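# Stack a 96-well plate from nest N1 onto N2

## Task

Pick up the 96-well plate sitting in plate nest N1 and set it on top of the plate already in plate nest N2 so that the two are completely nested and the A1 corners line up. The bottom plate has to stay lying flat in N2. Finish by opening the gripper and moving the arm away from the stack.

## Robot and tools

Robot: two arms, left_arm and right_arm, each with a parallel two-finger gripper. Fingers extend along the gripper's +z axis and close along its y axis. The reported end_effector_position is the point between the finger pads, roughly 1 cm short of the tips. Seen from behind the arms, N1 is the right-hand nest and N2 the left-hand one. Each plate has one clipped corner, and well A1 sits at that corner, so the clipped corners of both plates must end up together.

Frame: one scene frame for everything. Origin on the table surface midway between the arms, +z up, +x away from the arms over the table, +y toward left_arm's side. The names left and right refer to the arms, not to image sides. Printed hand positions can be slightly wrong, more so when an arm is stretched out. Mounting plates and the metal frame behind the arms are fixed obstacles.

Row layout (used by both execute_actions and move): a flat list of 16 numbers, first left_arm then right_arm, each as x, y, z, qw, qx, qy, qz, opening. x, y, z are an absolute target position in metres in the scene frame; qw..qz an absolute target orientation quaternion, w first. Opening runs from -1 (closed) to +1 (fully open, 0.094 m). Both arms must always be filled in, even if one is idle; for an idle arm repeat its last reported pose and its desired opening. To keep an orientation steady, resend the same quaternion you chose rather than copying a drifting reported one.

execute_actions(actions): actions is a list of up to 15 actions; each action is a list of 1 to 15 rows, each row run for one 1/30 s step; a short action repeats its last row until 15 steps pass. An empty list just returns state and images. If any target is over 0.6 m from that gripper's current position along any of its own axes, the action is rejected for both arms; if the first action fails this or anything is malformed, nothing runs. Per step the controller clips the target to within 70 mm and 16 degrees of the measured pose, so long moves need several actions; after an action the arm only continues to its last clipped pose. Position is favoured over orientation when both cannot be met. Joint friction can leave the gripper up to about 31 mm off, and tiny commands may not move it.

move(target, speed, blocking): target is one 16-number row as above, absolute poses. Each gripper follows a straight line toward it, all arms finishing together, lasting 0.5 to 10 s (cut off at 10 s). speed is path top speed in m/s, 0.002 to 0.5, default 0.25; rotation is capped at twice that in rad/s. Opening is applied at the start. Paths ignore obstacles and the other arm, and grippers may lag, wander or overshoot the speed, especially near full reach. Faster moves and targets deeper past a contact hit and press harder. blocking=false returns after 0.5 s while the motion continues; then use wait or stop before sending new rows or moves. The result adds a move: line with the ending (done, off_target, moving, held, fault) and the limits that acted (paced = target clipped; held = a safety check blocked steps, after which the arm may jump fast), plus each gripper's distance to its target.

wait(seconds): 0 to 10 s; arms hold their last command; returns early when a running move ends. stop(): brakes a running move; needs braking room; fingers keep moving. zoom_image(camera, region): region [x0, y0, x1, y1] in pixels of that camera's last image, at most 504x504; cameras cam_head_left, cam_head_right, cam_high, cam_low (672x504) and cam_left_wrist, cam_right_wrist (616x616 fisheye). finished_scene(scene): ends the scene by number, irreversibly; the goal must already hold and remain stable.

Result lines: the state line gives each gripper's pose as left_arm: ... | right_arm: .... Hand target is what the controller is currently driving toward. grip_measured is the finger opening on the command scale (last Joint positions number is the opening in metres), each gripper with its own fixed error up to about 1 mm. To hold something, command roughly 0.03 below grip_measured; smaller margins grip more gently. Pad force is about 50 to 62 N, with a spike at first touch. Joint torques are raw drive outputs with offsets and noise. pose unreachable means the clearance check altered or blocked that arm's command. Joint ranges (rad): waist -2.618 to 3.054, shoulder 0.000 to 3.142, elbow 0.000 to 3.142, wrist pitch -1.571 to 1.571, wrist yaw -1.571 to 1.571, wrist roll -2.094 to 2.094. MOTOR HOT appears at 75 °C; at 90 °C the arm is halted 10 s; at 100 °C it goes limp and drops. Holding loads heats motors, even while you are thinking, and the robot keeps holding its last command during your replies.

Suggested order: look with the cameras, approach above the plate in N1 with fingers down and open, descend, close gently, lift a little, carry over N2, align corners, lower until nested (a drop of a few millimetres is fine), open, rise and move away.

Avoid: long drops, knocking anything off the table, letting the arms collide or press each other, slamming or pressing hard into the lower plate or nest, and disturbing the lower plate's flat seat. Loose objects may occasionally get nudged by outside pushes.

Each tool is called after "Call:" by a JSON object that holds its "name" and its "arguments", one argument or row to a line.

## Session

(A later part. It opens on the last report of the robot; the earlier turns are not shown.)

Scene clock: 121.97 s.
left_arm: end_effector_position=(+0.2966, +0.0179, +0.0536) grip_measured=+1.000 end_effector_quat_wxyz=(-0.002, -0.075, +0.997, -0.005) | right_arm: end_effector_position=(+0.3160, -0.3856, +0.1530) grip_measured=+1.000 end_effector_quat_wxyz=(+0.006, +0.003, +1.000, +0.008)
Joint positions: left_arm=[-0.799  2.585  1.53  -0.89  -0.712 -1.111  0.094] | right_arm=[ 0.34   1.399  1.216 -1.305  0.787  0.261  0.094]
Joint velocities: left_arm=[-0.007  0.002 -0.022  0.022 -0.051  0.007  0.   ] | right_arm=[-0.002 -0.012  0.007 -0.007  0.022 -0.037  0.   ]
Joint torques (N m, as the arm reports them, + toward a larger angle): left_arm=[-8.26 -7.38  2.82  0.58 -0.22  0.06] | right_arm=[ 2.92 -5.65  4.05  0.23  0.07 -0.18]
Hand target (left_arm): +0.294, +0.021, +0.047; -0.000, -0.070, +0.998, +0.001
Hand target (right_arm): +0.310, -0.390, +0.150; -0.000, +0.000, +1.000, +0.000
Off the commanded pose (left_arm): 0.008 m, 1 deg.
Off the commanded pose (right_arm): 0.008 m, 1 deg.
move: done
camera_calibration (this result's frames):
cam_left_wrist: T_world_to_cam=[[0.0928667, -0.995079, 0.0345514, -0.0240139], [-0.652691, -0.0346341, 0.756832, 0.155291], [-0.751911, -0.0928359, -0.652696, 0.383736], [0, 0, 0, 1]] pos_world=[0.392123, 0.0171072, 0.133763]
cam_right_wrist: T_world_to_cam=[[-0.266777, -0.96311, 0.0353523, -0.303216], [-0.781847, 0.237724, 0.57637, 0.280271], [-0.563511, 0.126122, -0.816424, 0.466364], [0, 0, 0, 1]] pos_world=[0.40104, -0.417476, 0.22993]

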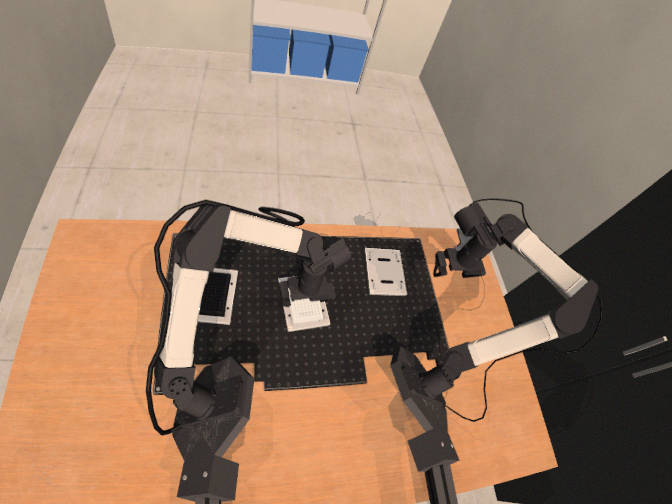

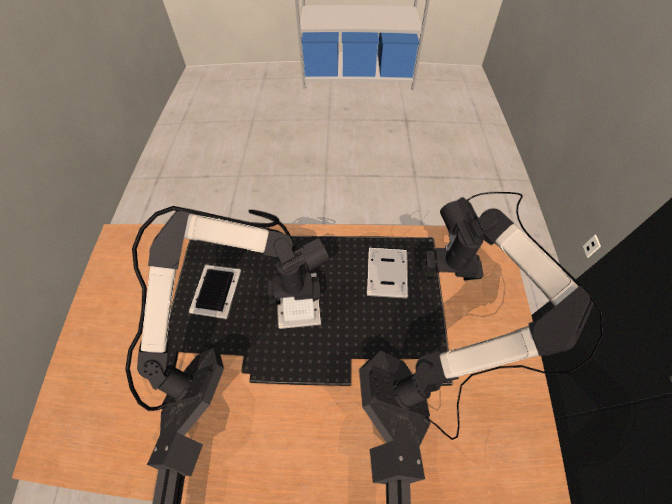

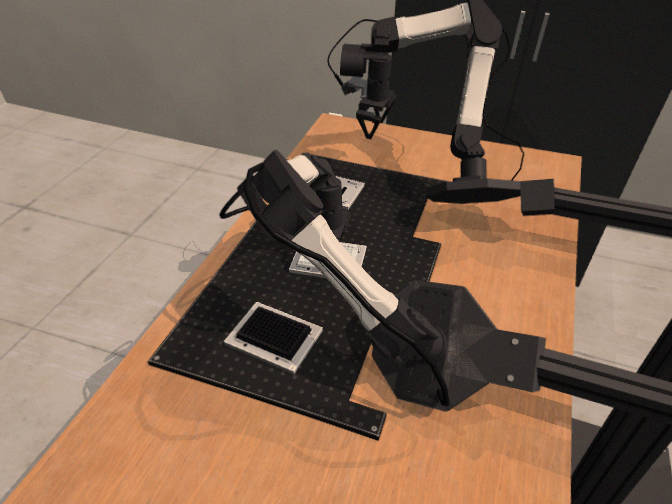

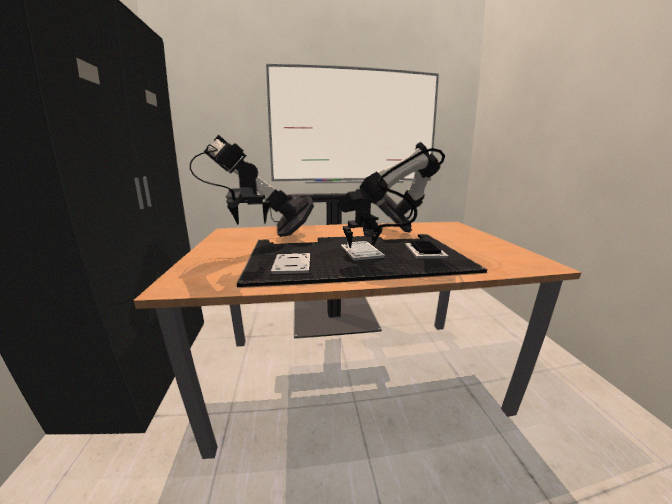

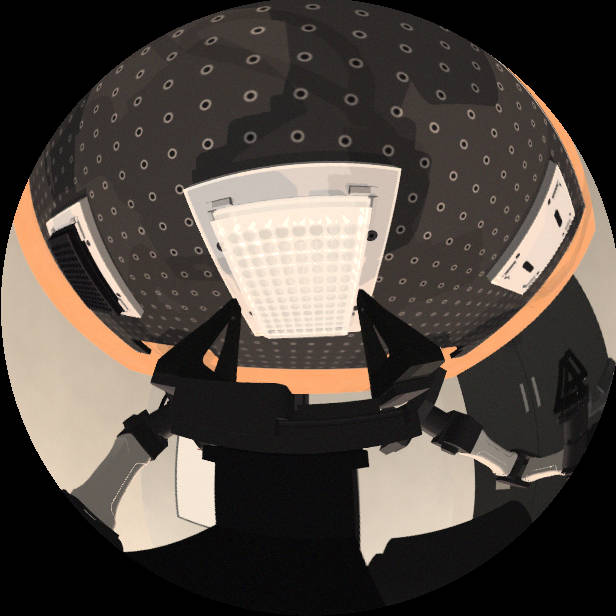

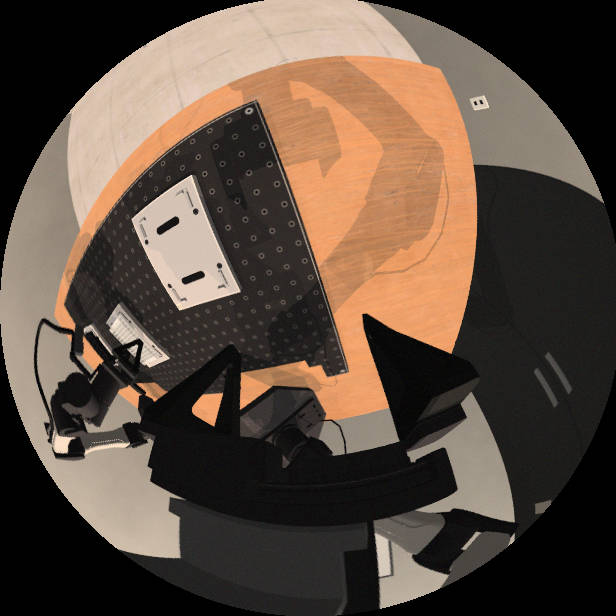

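Call:
{"name": "move", "arguments": {
  "target": [0.294,0.019,0.038,0,-0.07,0.9975,0,1,0.31,-0.39,0.15,0,0,1,0,1],
  "speed": 0.02
}}

Call:
{"name": "zoom_image", "arguments": {
  "camera": "cam_left_wrist",
  "region": [160,150,430,380]
}}

Scene clock: 126.87 s.
left_arm: end_effector_position=(+0.3029, +0.0157, +0.0503) grip_measured=+1.000 end_effector_quat_wxyz=(+0.002, -0.081, +0.997, -0.012) | right_arm: end_effector_position=(+0.3160, -0.3856, +0.1530) grip_measured=+1.000 end_effector_quat_wxyz=(+0.006, +0.003, +1.000, +0.008)
Joint positions: left_arm=[-0.786  2.585  1.53  -0.857 -0.717 -1.094  0.094] | right_arm=[ 0.34   1.399  1.216 -1.305  0.787  0.261  0.094]
Joint velocities: left_arm=[-0.002  0.012  0.002 -0.051  0.007  0.007  0.   ] | right_arm=[-0.002  0.002 -0.012  0.007 -0.007 -0.066  0.   ]
Joint torques (N m, as the arm reports them, + toward a larger angle): left_arm=[-8.38 -6.44  2.32  0.61 -0.23  0.05] | right_arm=[ 2.92 -5.65  4.05  0.23  0.07 -0.18]
Hand target (left_arm): +0.294, +0.019, +0.038; -0.000, -0.070, +0.998, +0.001
Hand target (right_arm): +0.310, -0.390, +0.150; -0.000, +0.000, +1.000, +0.000
Off the commanded pose (left_arm): 0.016 m, 2 deg.
Off the commanded pose (right_arm): 0.008 m, 1 deg.
move: off_target (left_arm)
camera_calibration (this result's frames):
cam_left_wrist: T_world_to_cam=[[0.106291, -0.993111, 0.0493139, -0.0315003], [-0.659599, -0.03331, 0.750879, 0.164165], [-0.744064, -0.112339, -0.658596, 0.384335], [0, 0, 0, 1]] pos_world=[0.397601, 0.0173608, 0.131407]
cam_right_wrist: T_world_to_cam=[[-0.266777, -0.96311, 0.0353523, -0.303216], [-0.781847, 0.237724, 0.57637, 0.280271], [-0.563511, 0.126122, -0.816424, 0.466364], [0, 0, 0, 1]] pos_world=[0.40104, -0.417476, 0.22993]

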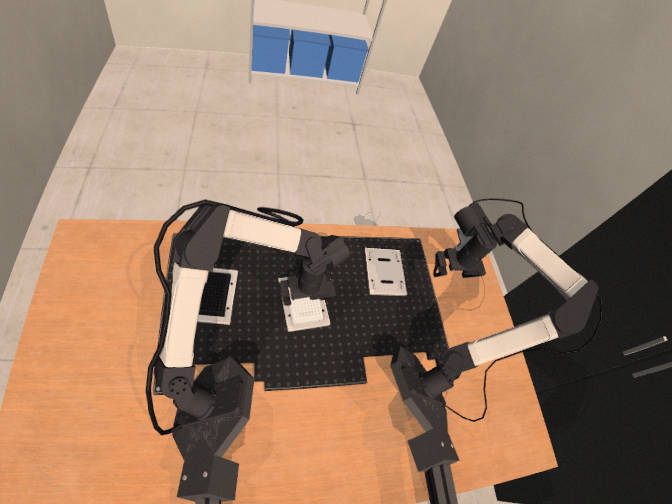

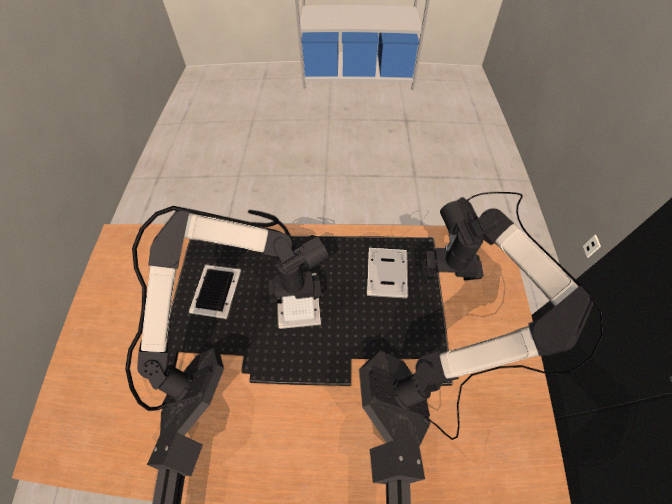

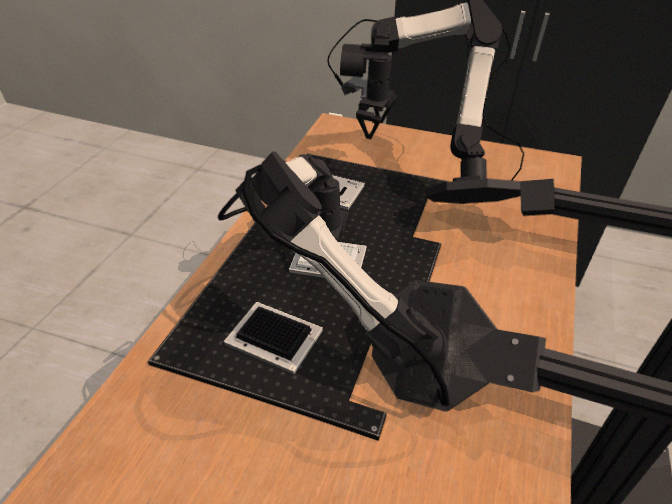

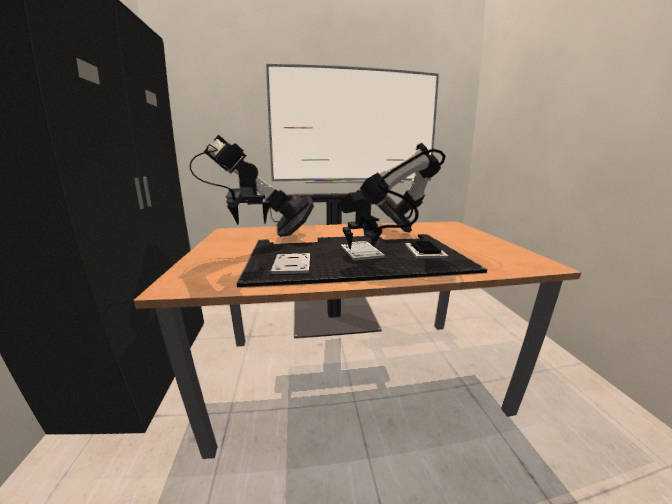

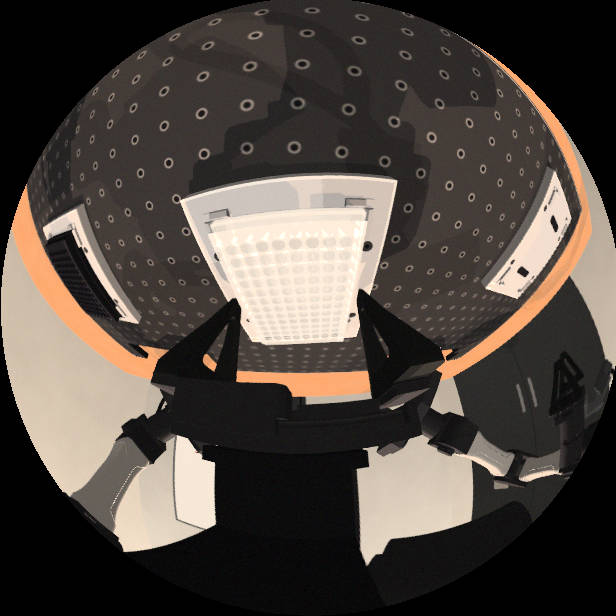

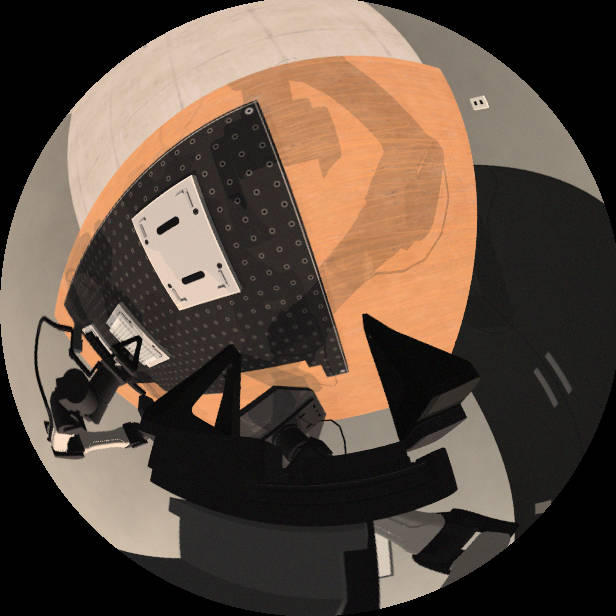

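Region (160, 150, 430, 380) of cam_left_wrist's 616x616 image, scaled by 1.867, with more detail than that image has; it fills the top 429 rows of this view, and the rest is white.

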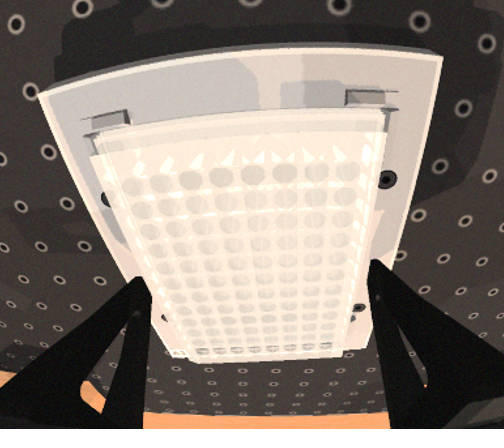

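Call:
{"name": "move", "arguments": {
  "target": [0.290,0.021,0.036,0,-0.07,0.9975,0,1,0.31,-0.39,0.15,0,0,1,0,1],
  "speed": 0.02
}}

Call:
{"name": "zoom_image", "arguments": {
  "camera": "cam_left_wrist",
  "region": [160,150,430,380]
}}

Scene clock: 131.30 s.
left_arm: end_effector_position=(+0.2951, +0.0179, +0.0446) grip_measured=+1.000 end_effector_quat_wxyz=(-0.000, -0.077, +0.997, -0.008) | right_arm: end_effector_position=(+0.3160, -0.3857, +0.1530) grip_measured=+1.000 end_effector_quat_wxyz=(+0.006, +0.003, +1.000, +0.007)
Joint positions: left_arm=[-0.786  2.585  1.497 -0.836 -0.717 -1.092  0.094] | right_arm=[ 0.34   1.399  1.216 -1.305  0.788  0.261  0.094]
Joint velocities: left_arm=[ 0.012  0.007 -0.002  0.037 -0.007  0.037  0.   ] | right_arm=[-0.007 -0.012  0.002 -0.022  0.066  0.007  0.   ]
Joint torques (N m, as the arm reports them, + toward a larger angle): left_arm=[-8.21 -6.86  2.74  0.58 -0.22  0.06] | right_arm=[ 2.92 -5.65  4.04  0.23  0.07 -0.18]
Hand target (left_arm): +0.290, +0.021, +0.036; -0.000, -0.070, +0.998, +0.000
Hand target (right_arm): +0.310, -0.390, +0.150; -0.000, +0.000, +1.000, +0.000
Off the commanded pose (left_arm): 0.010 m, 1 deg.
Off the commanded pose (right_arm): 0.008 m, 1 deg.
move: done
camera_calibration (this result's frames):
cam_left_wrist: T_world_to_cam=[[0.0967058, -0.99447, 0.0409468, -0.0249529], [-0.656067, -0.0327531, 0.753992, 0.162232], [-0.748481, -0.0997792, -0.655607, 0.375994], [0, 0, 0, 1]] pos_world=[0.390273, 0.018015, 0.125204]
cam_right_wrist: T_world_to_cam=[[-0.266786, -0.963095, 0.0356823, -0.303315], [-0.781901, 0.237942, 0.576207, 0.280426], [-0.563432, 0.125824, -0.816525, 0.466256], [0, 0, 0, 1]] pos_world=[0.401049, -0.417512, 0.229949]

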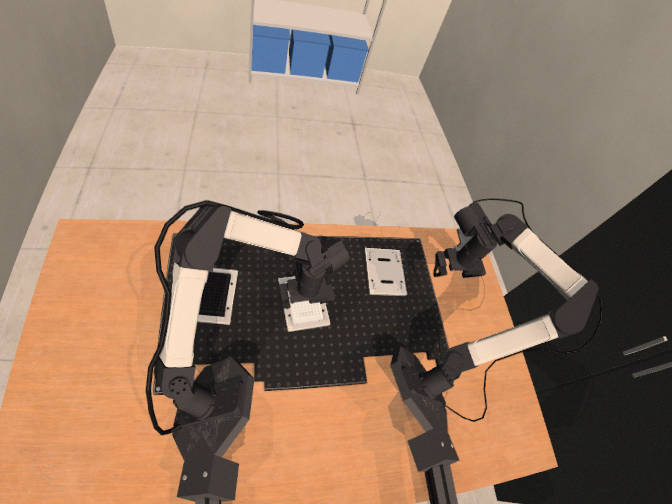

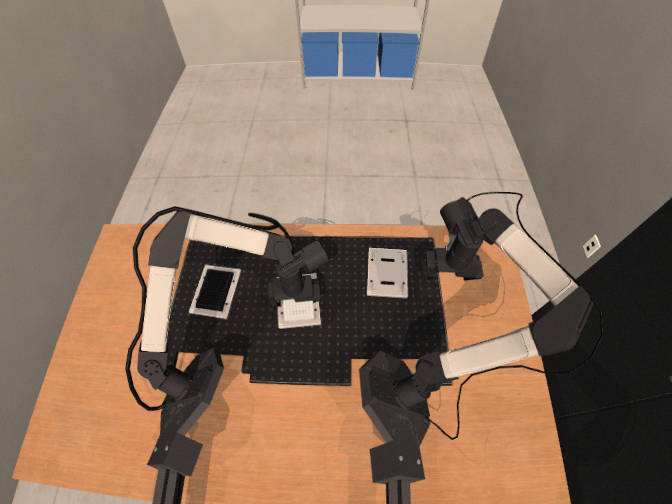

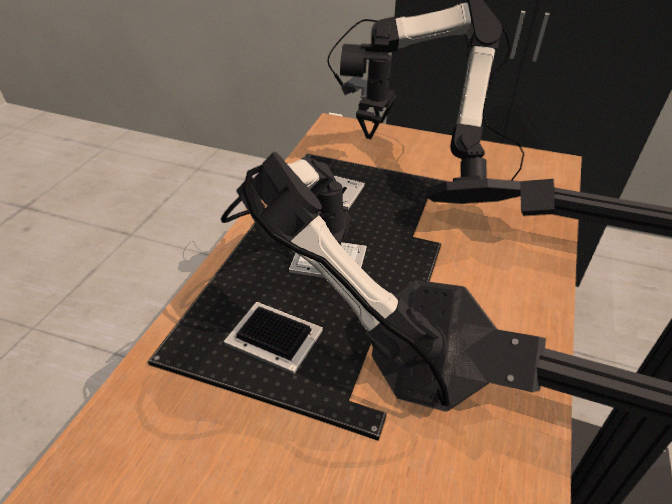

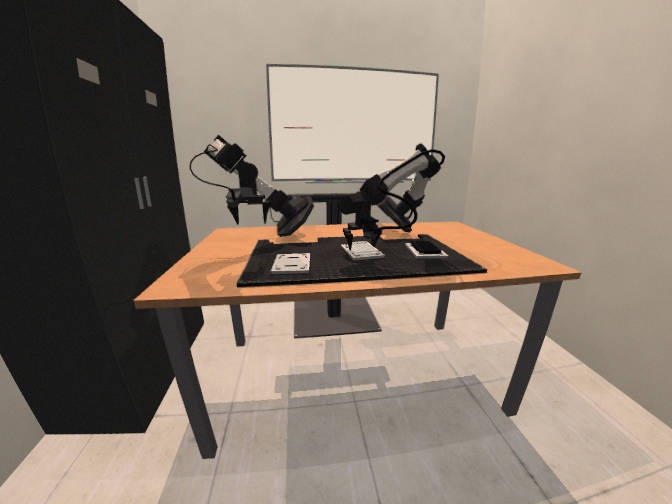

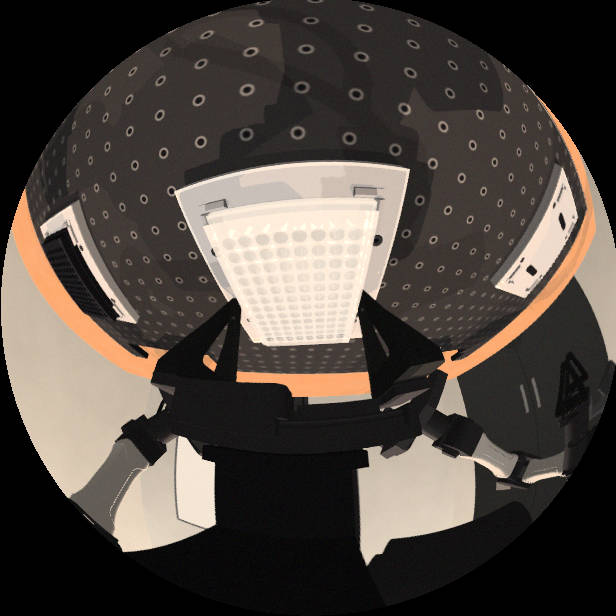

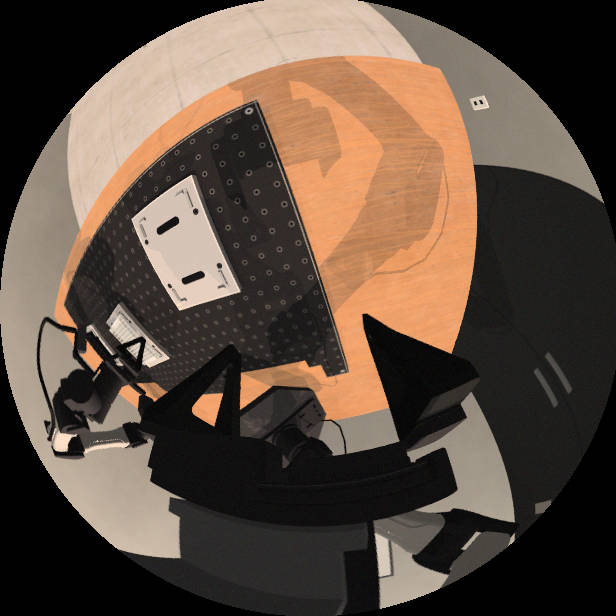

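Region (160, 150, 430, 380) of cam_left_wrist's 616x616 image, scaled by 1.867, with more detail than that image has; it fills the top 429 rows of this view, and the rest is white.

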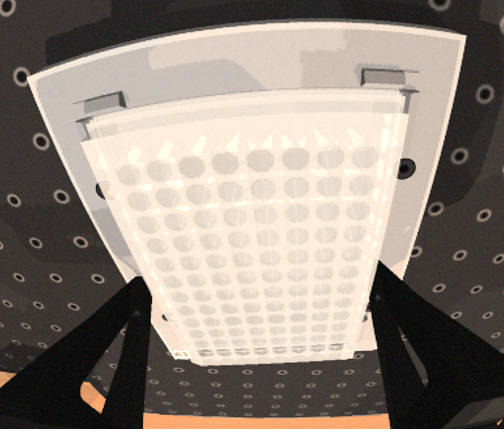

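Call:
{"name": "move", "arguments": {
  "target": [0.2951,0.017,0.0446,0,-0.077,0.997,-0.008,0.70,0.31,-0.39,0.15,0,0,1,0,1]
}}

Call:
{"name": "move", "arguments": {
  "target": [0.300,0.015,0.10,0,-0.075,0.997,0,0.70,0.31,-0.39,0.15,0,0,1,0,1],
  "speed": 0.06
}}

Scene clock: 135.43 s.
left_arm: end_effector_position=(+0.2957, +0.0148, +0.0449) grip_measured=+0.752 end_effector_quat_wxyz=(+0.000, -0.081, +0.997, -0.014) | right_arm: end_effector_position=(+0.3160, -0.3857, +0.1530) grip_measured=+1.000 end_effector_quat_wxyz=(+0.006, +0.003, +1.000, +0.007)
Joint positions: left_arm=[-0.787  2.585  1.497 -0.822 -0.711 -1.092  0.082] | right_arm=[ 0.34   1.399  1.216 -1.305  0.788  0.261  0.094]
Joint velocities: left_arm=[-0.007  0.007 -0.032 -0.066 -0.007  0.037  0.   ] | right_arm=[-0.007  0.002 -0.022  0.022 -0.051 -0.007  0.   ]
Joint torques (N m, as the arm reports them, + toward a larger angle): left_arm=[-8.99 -7.34  4.79  0.2  -0.17 -0.07] | right_arm=[ 2.94 -5.64  4.05  0.23  0.07 -0.18]
Hand target (left_arm): +0.295, +0.017, +0.045; +0.000, -0.077, +0.997, -0.008
Hand target (right_arm): +0.310, -0.390, +0.150; -0.000, +0.000, +1.000, +0.000
Off the commanded pose (left_arm): 0.002 m, 1 deg.
Off the commanded pose (right_arm): 0.008 m, 1 deg.
move: done
camera_calibration (this result's frames):
cam_left_wrist: T_world_to_cam=[[0.104536, -0.993091, 0.0533227, -0.030999], [-0.656822, -0.028681, 0.7535, 0.162422], [-0.746764, -0.113791, -0.655282, 0.376037], [0, 0, 0, 1]] pos_world=[0.390734, 0.0166633, 0.125678]
cam_right_wrist: T_world_to_cam=[[-0.266786, -0.963095, 0.0356823, -0.303315], [-0.781901, 0.237942, 0.576207, 0.280426], [-0.563432, 0.125824, -0.816525, 0.466256], [0, 0, 0, 1]] pos_world=[0.401049, -0.417512, 0.229949]

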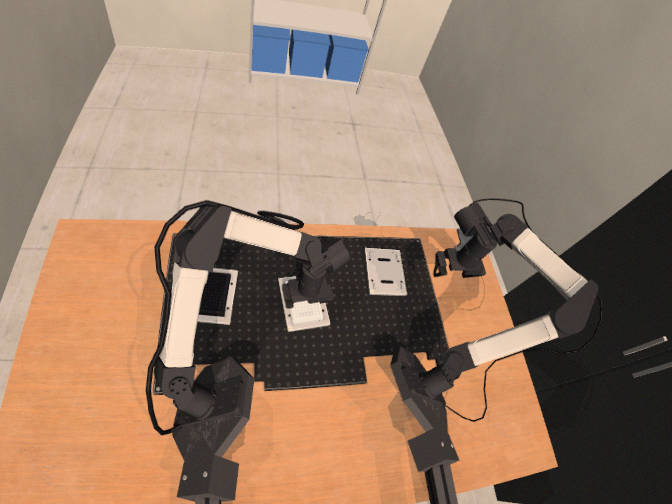

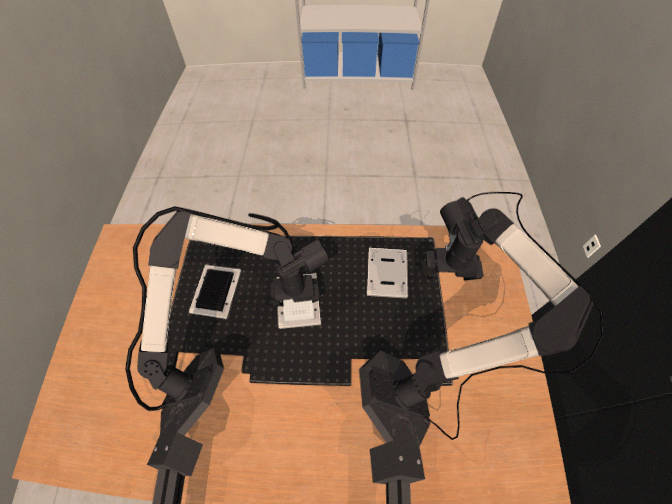

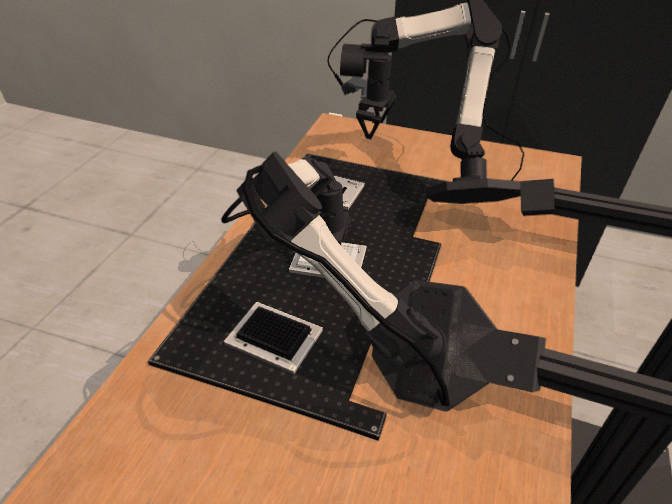

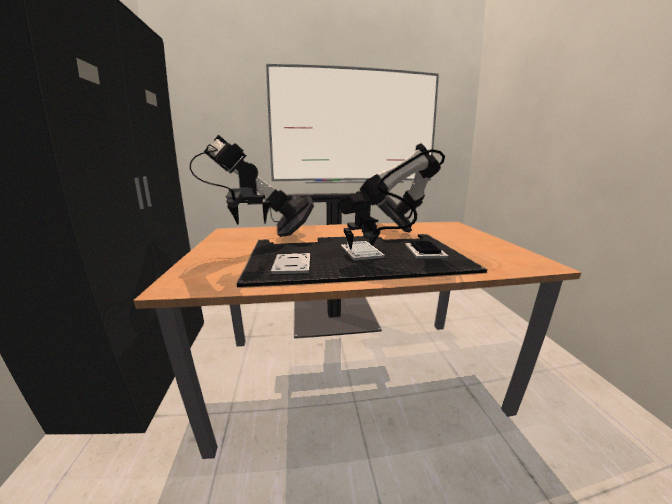

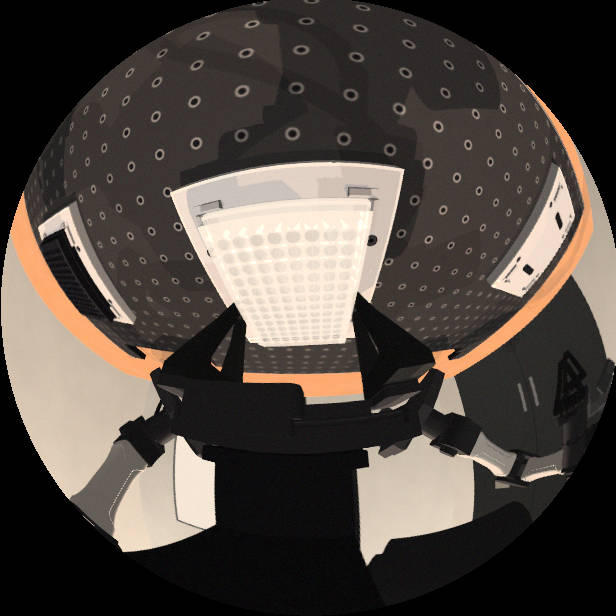

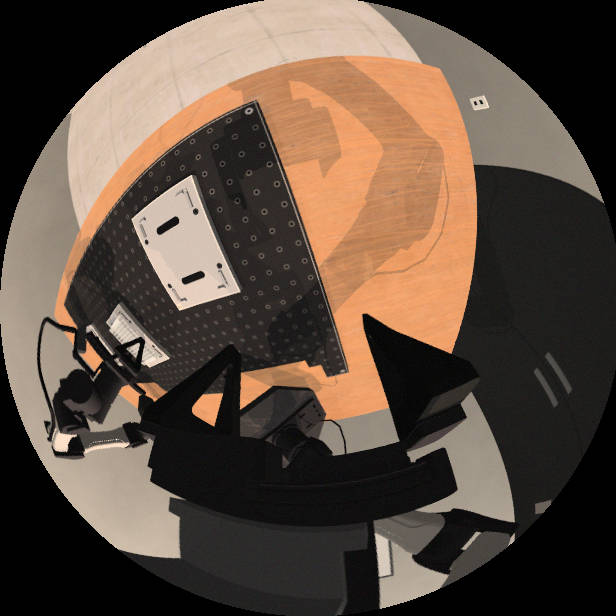

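Scene clock: 136.87 s.
left_arm: end_effector_position=(+0.2939, +0.0162, +0.0908) grip_measured=+0.752 end_effector_quat_wxyz=(-0.000, -0.066, +0.998, +0.006) | right_arm: end_effector_position=(+0.3160, -0.3857, +0.1530) grip_measured=+1.000 end_effector_quat_wxyz=(+0.006, +0.003, +1.000, +0.007)
Joint positions: left_arm=[-0.871  2.585  1.635 -1.074 -0.698 -1.195  0.082] | right_arm=[ 0.34   1.399  1.216 -1.305  0.788  0.261  0.094]
Joint velocities: left_arm=[-0.007  0.007  0.007  0.066  0.066 -0.007  0.001] | right_arm=[-0.012  0.002 -0.007 -0.022  0.022 -0.022  0.   ]
Joint torques (N m, as the arm reports them, + toward a larger angle): left_arm=[-9.44 -8.47  6.72  0.1  -0.01 -0.15] | right_arm=[ 2.92 -5.65  4.05  0.24  0.07 -0.18]
Hand target (left_arm): +0.299, +0.015, +0.100; -0.000, -0.074, +0.997, -0.002
Hand target (right_arm): +0.310, -0.390, +0.150; -0.000, +0.000, +1.000, +0.000
Off the commanded pose (left_arm): 0.011 m, 1 deg.
Off the commanded pose (right_arm): 0.008 m, 1 deg.
move: off_target (left_arm)
camera_calibration (this result's frames):
cam_left_wrist: T_world_to_cam=[[0.0754633, -0.997075, 0.0120877, -0.019552], [-0.655045, -0.0404298, 0.754508, 0.126306], [-0.751812, -0.0648556, -0.65618, 0.405701], [0, 0, 0, 1]] pos_world=[0.389222, 0.0119237, 0.17115]
cam_right_wrist: T_world_to_cam=[[-0.266786, -0.963095, 0.0356823, -0.303315], [-0.781901, 0.237942, 0.576207, 0.280426], [-0.563432, 0.125824, -0.816525, 0.466256], [0, 0, 0, 1]] pos_world=[0.401049, -0.417512, 0.229949]

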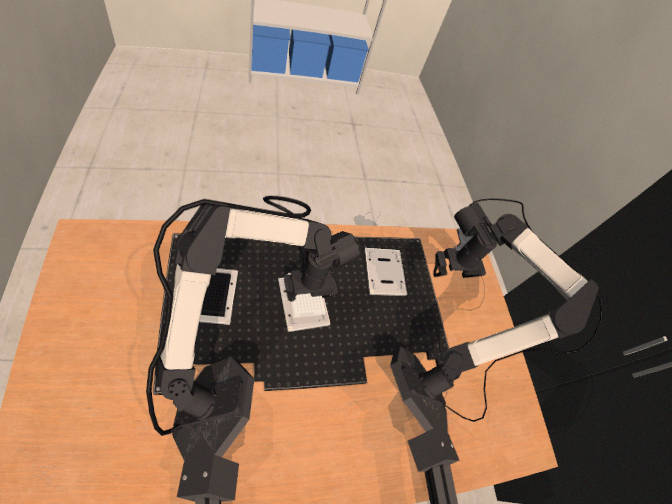

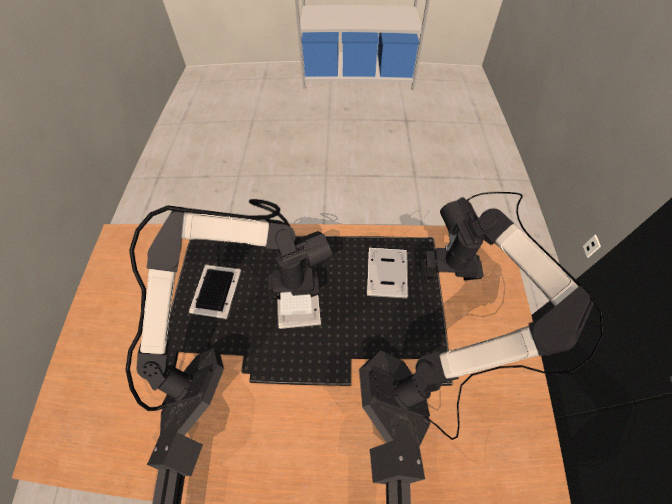

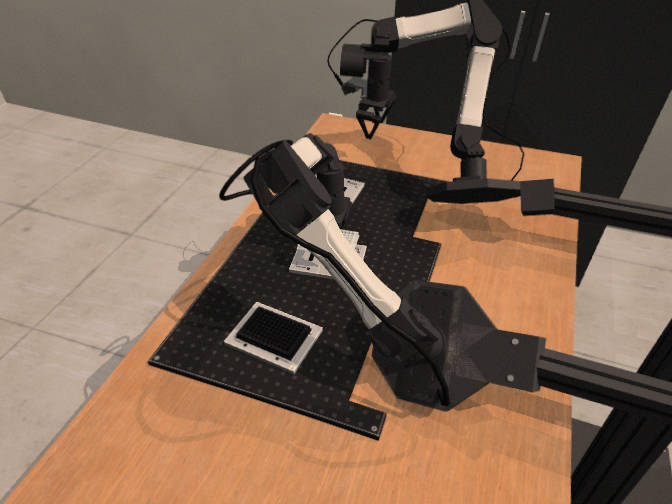

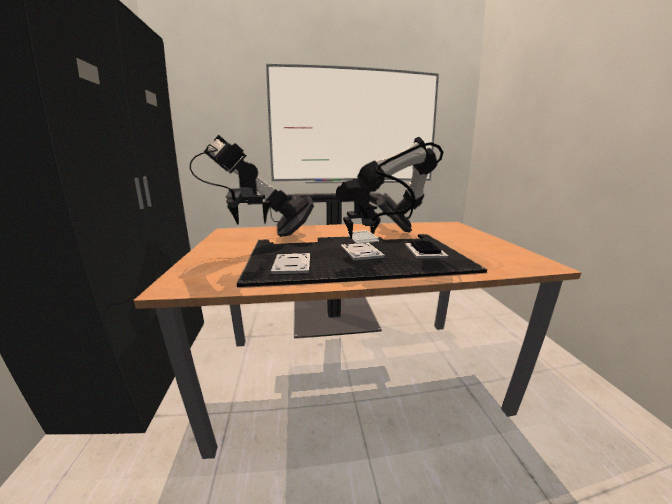

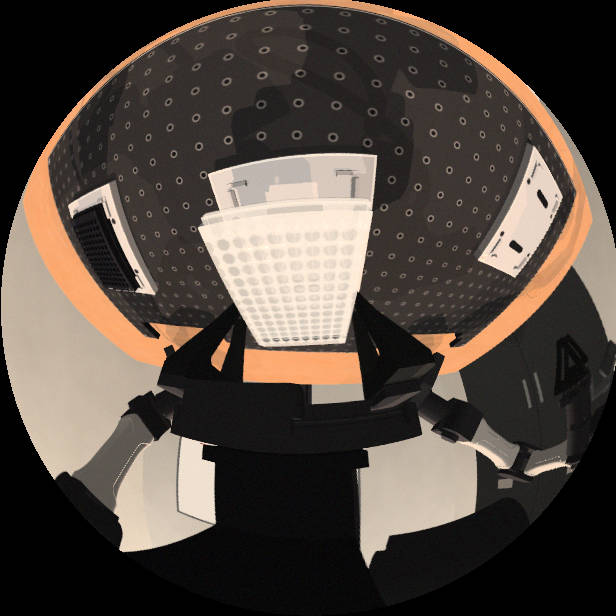

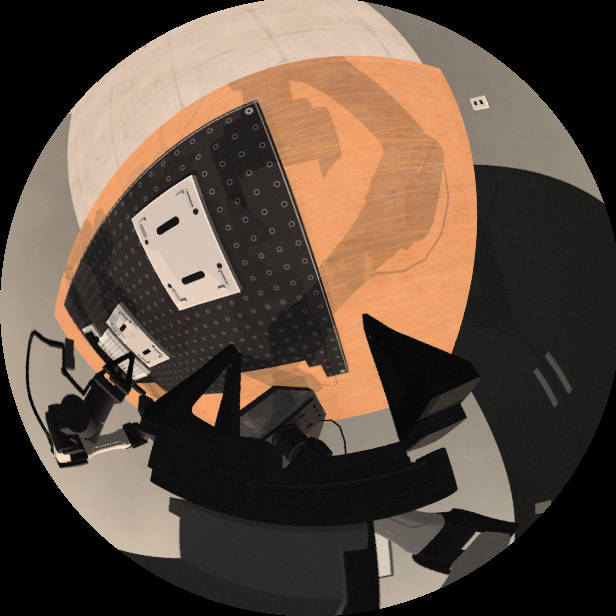

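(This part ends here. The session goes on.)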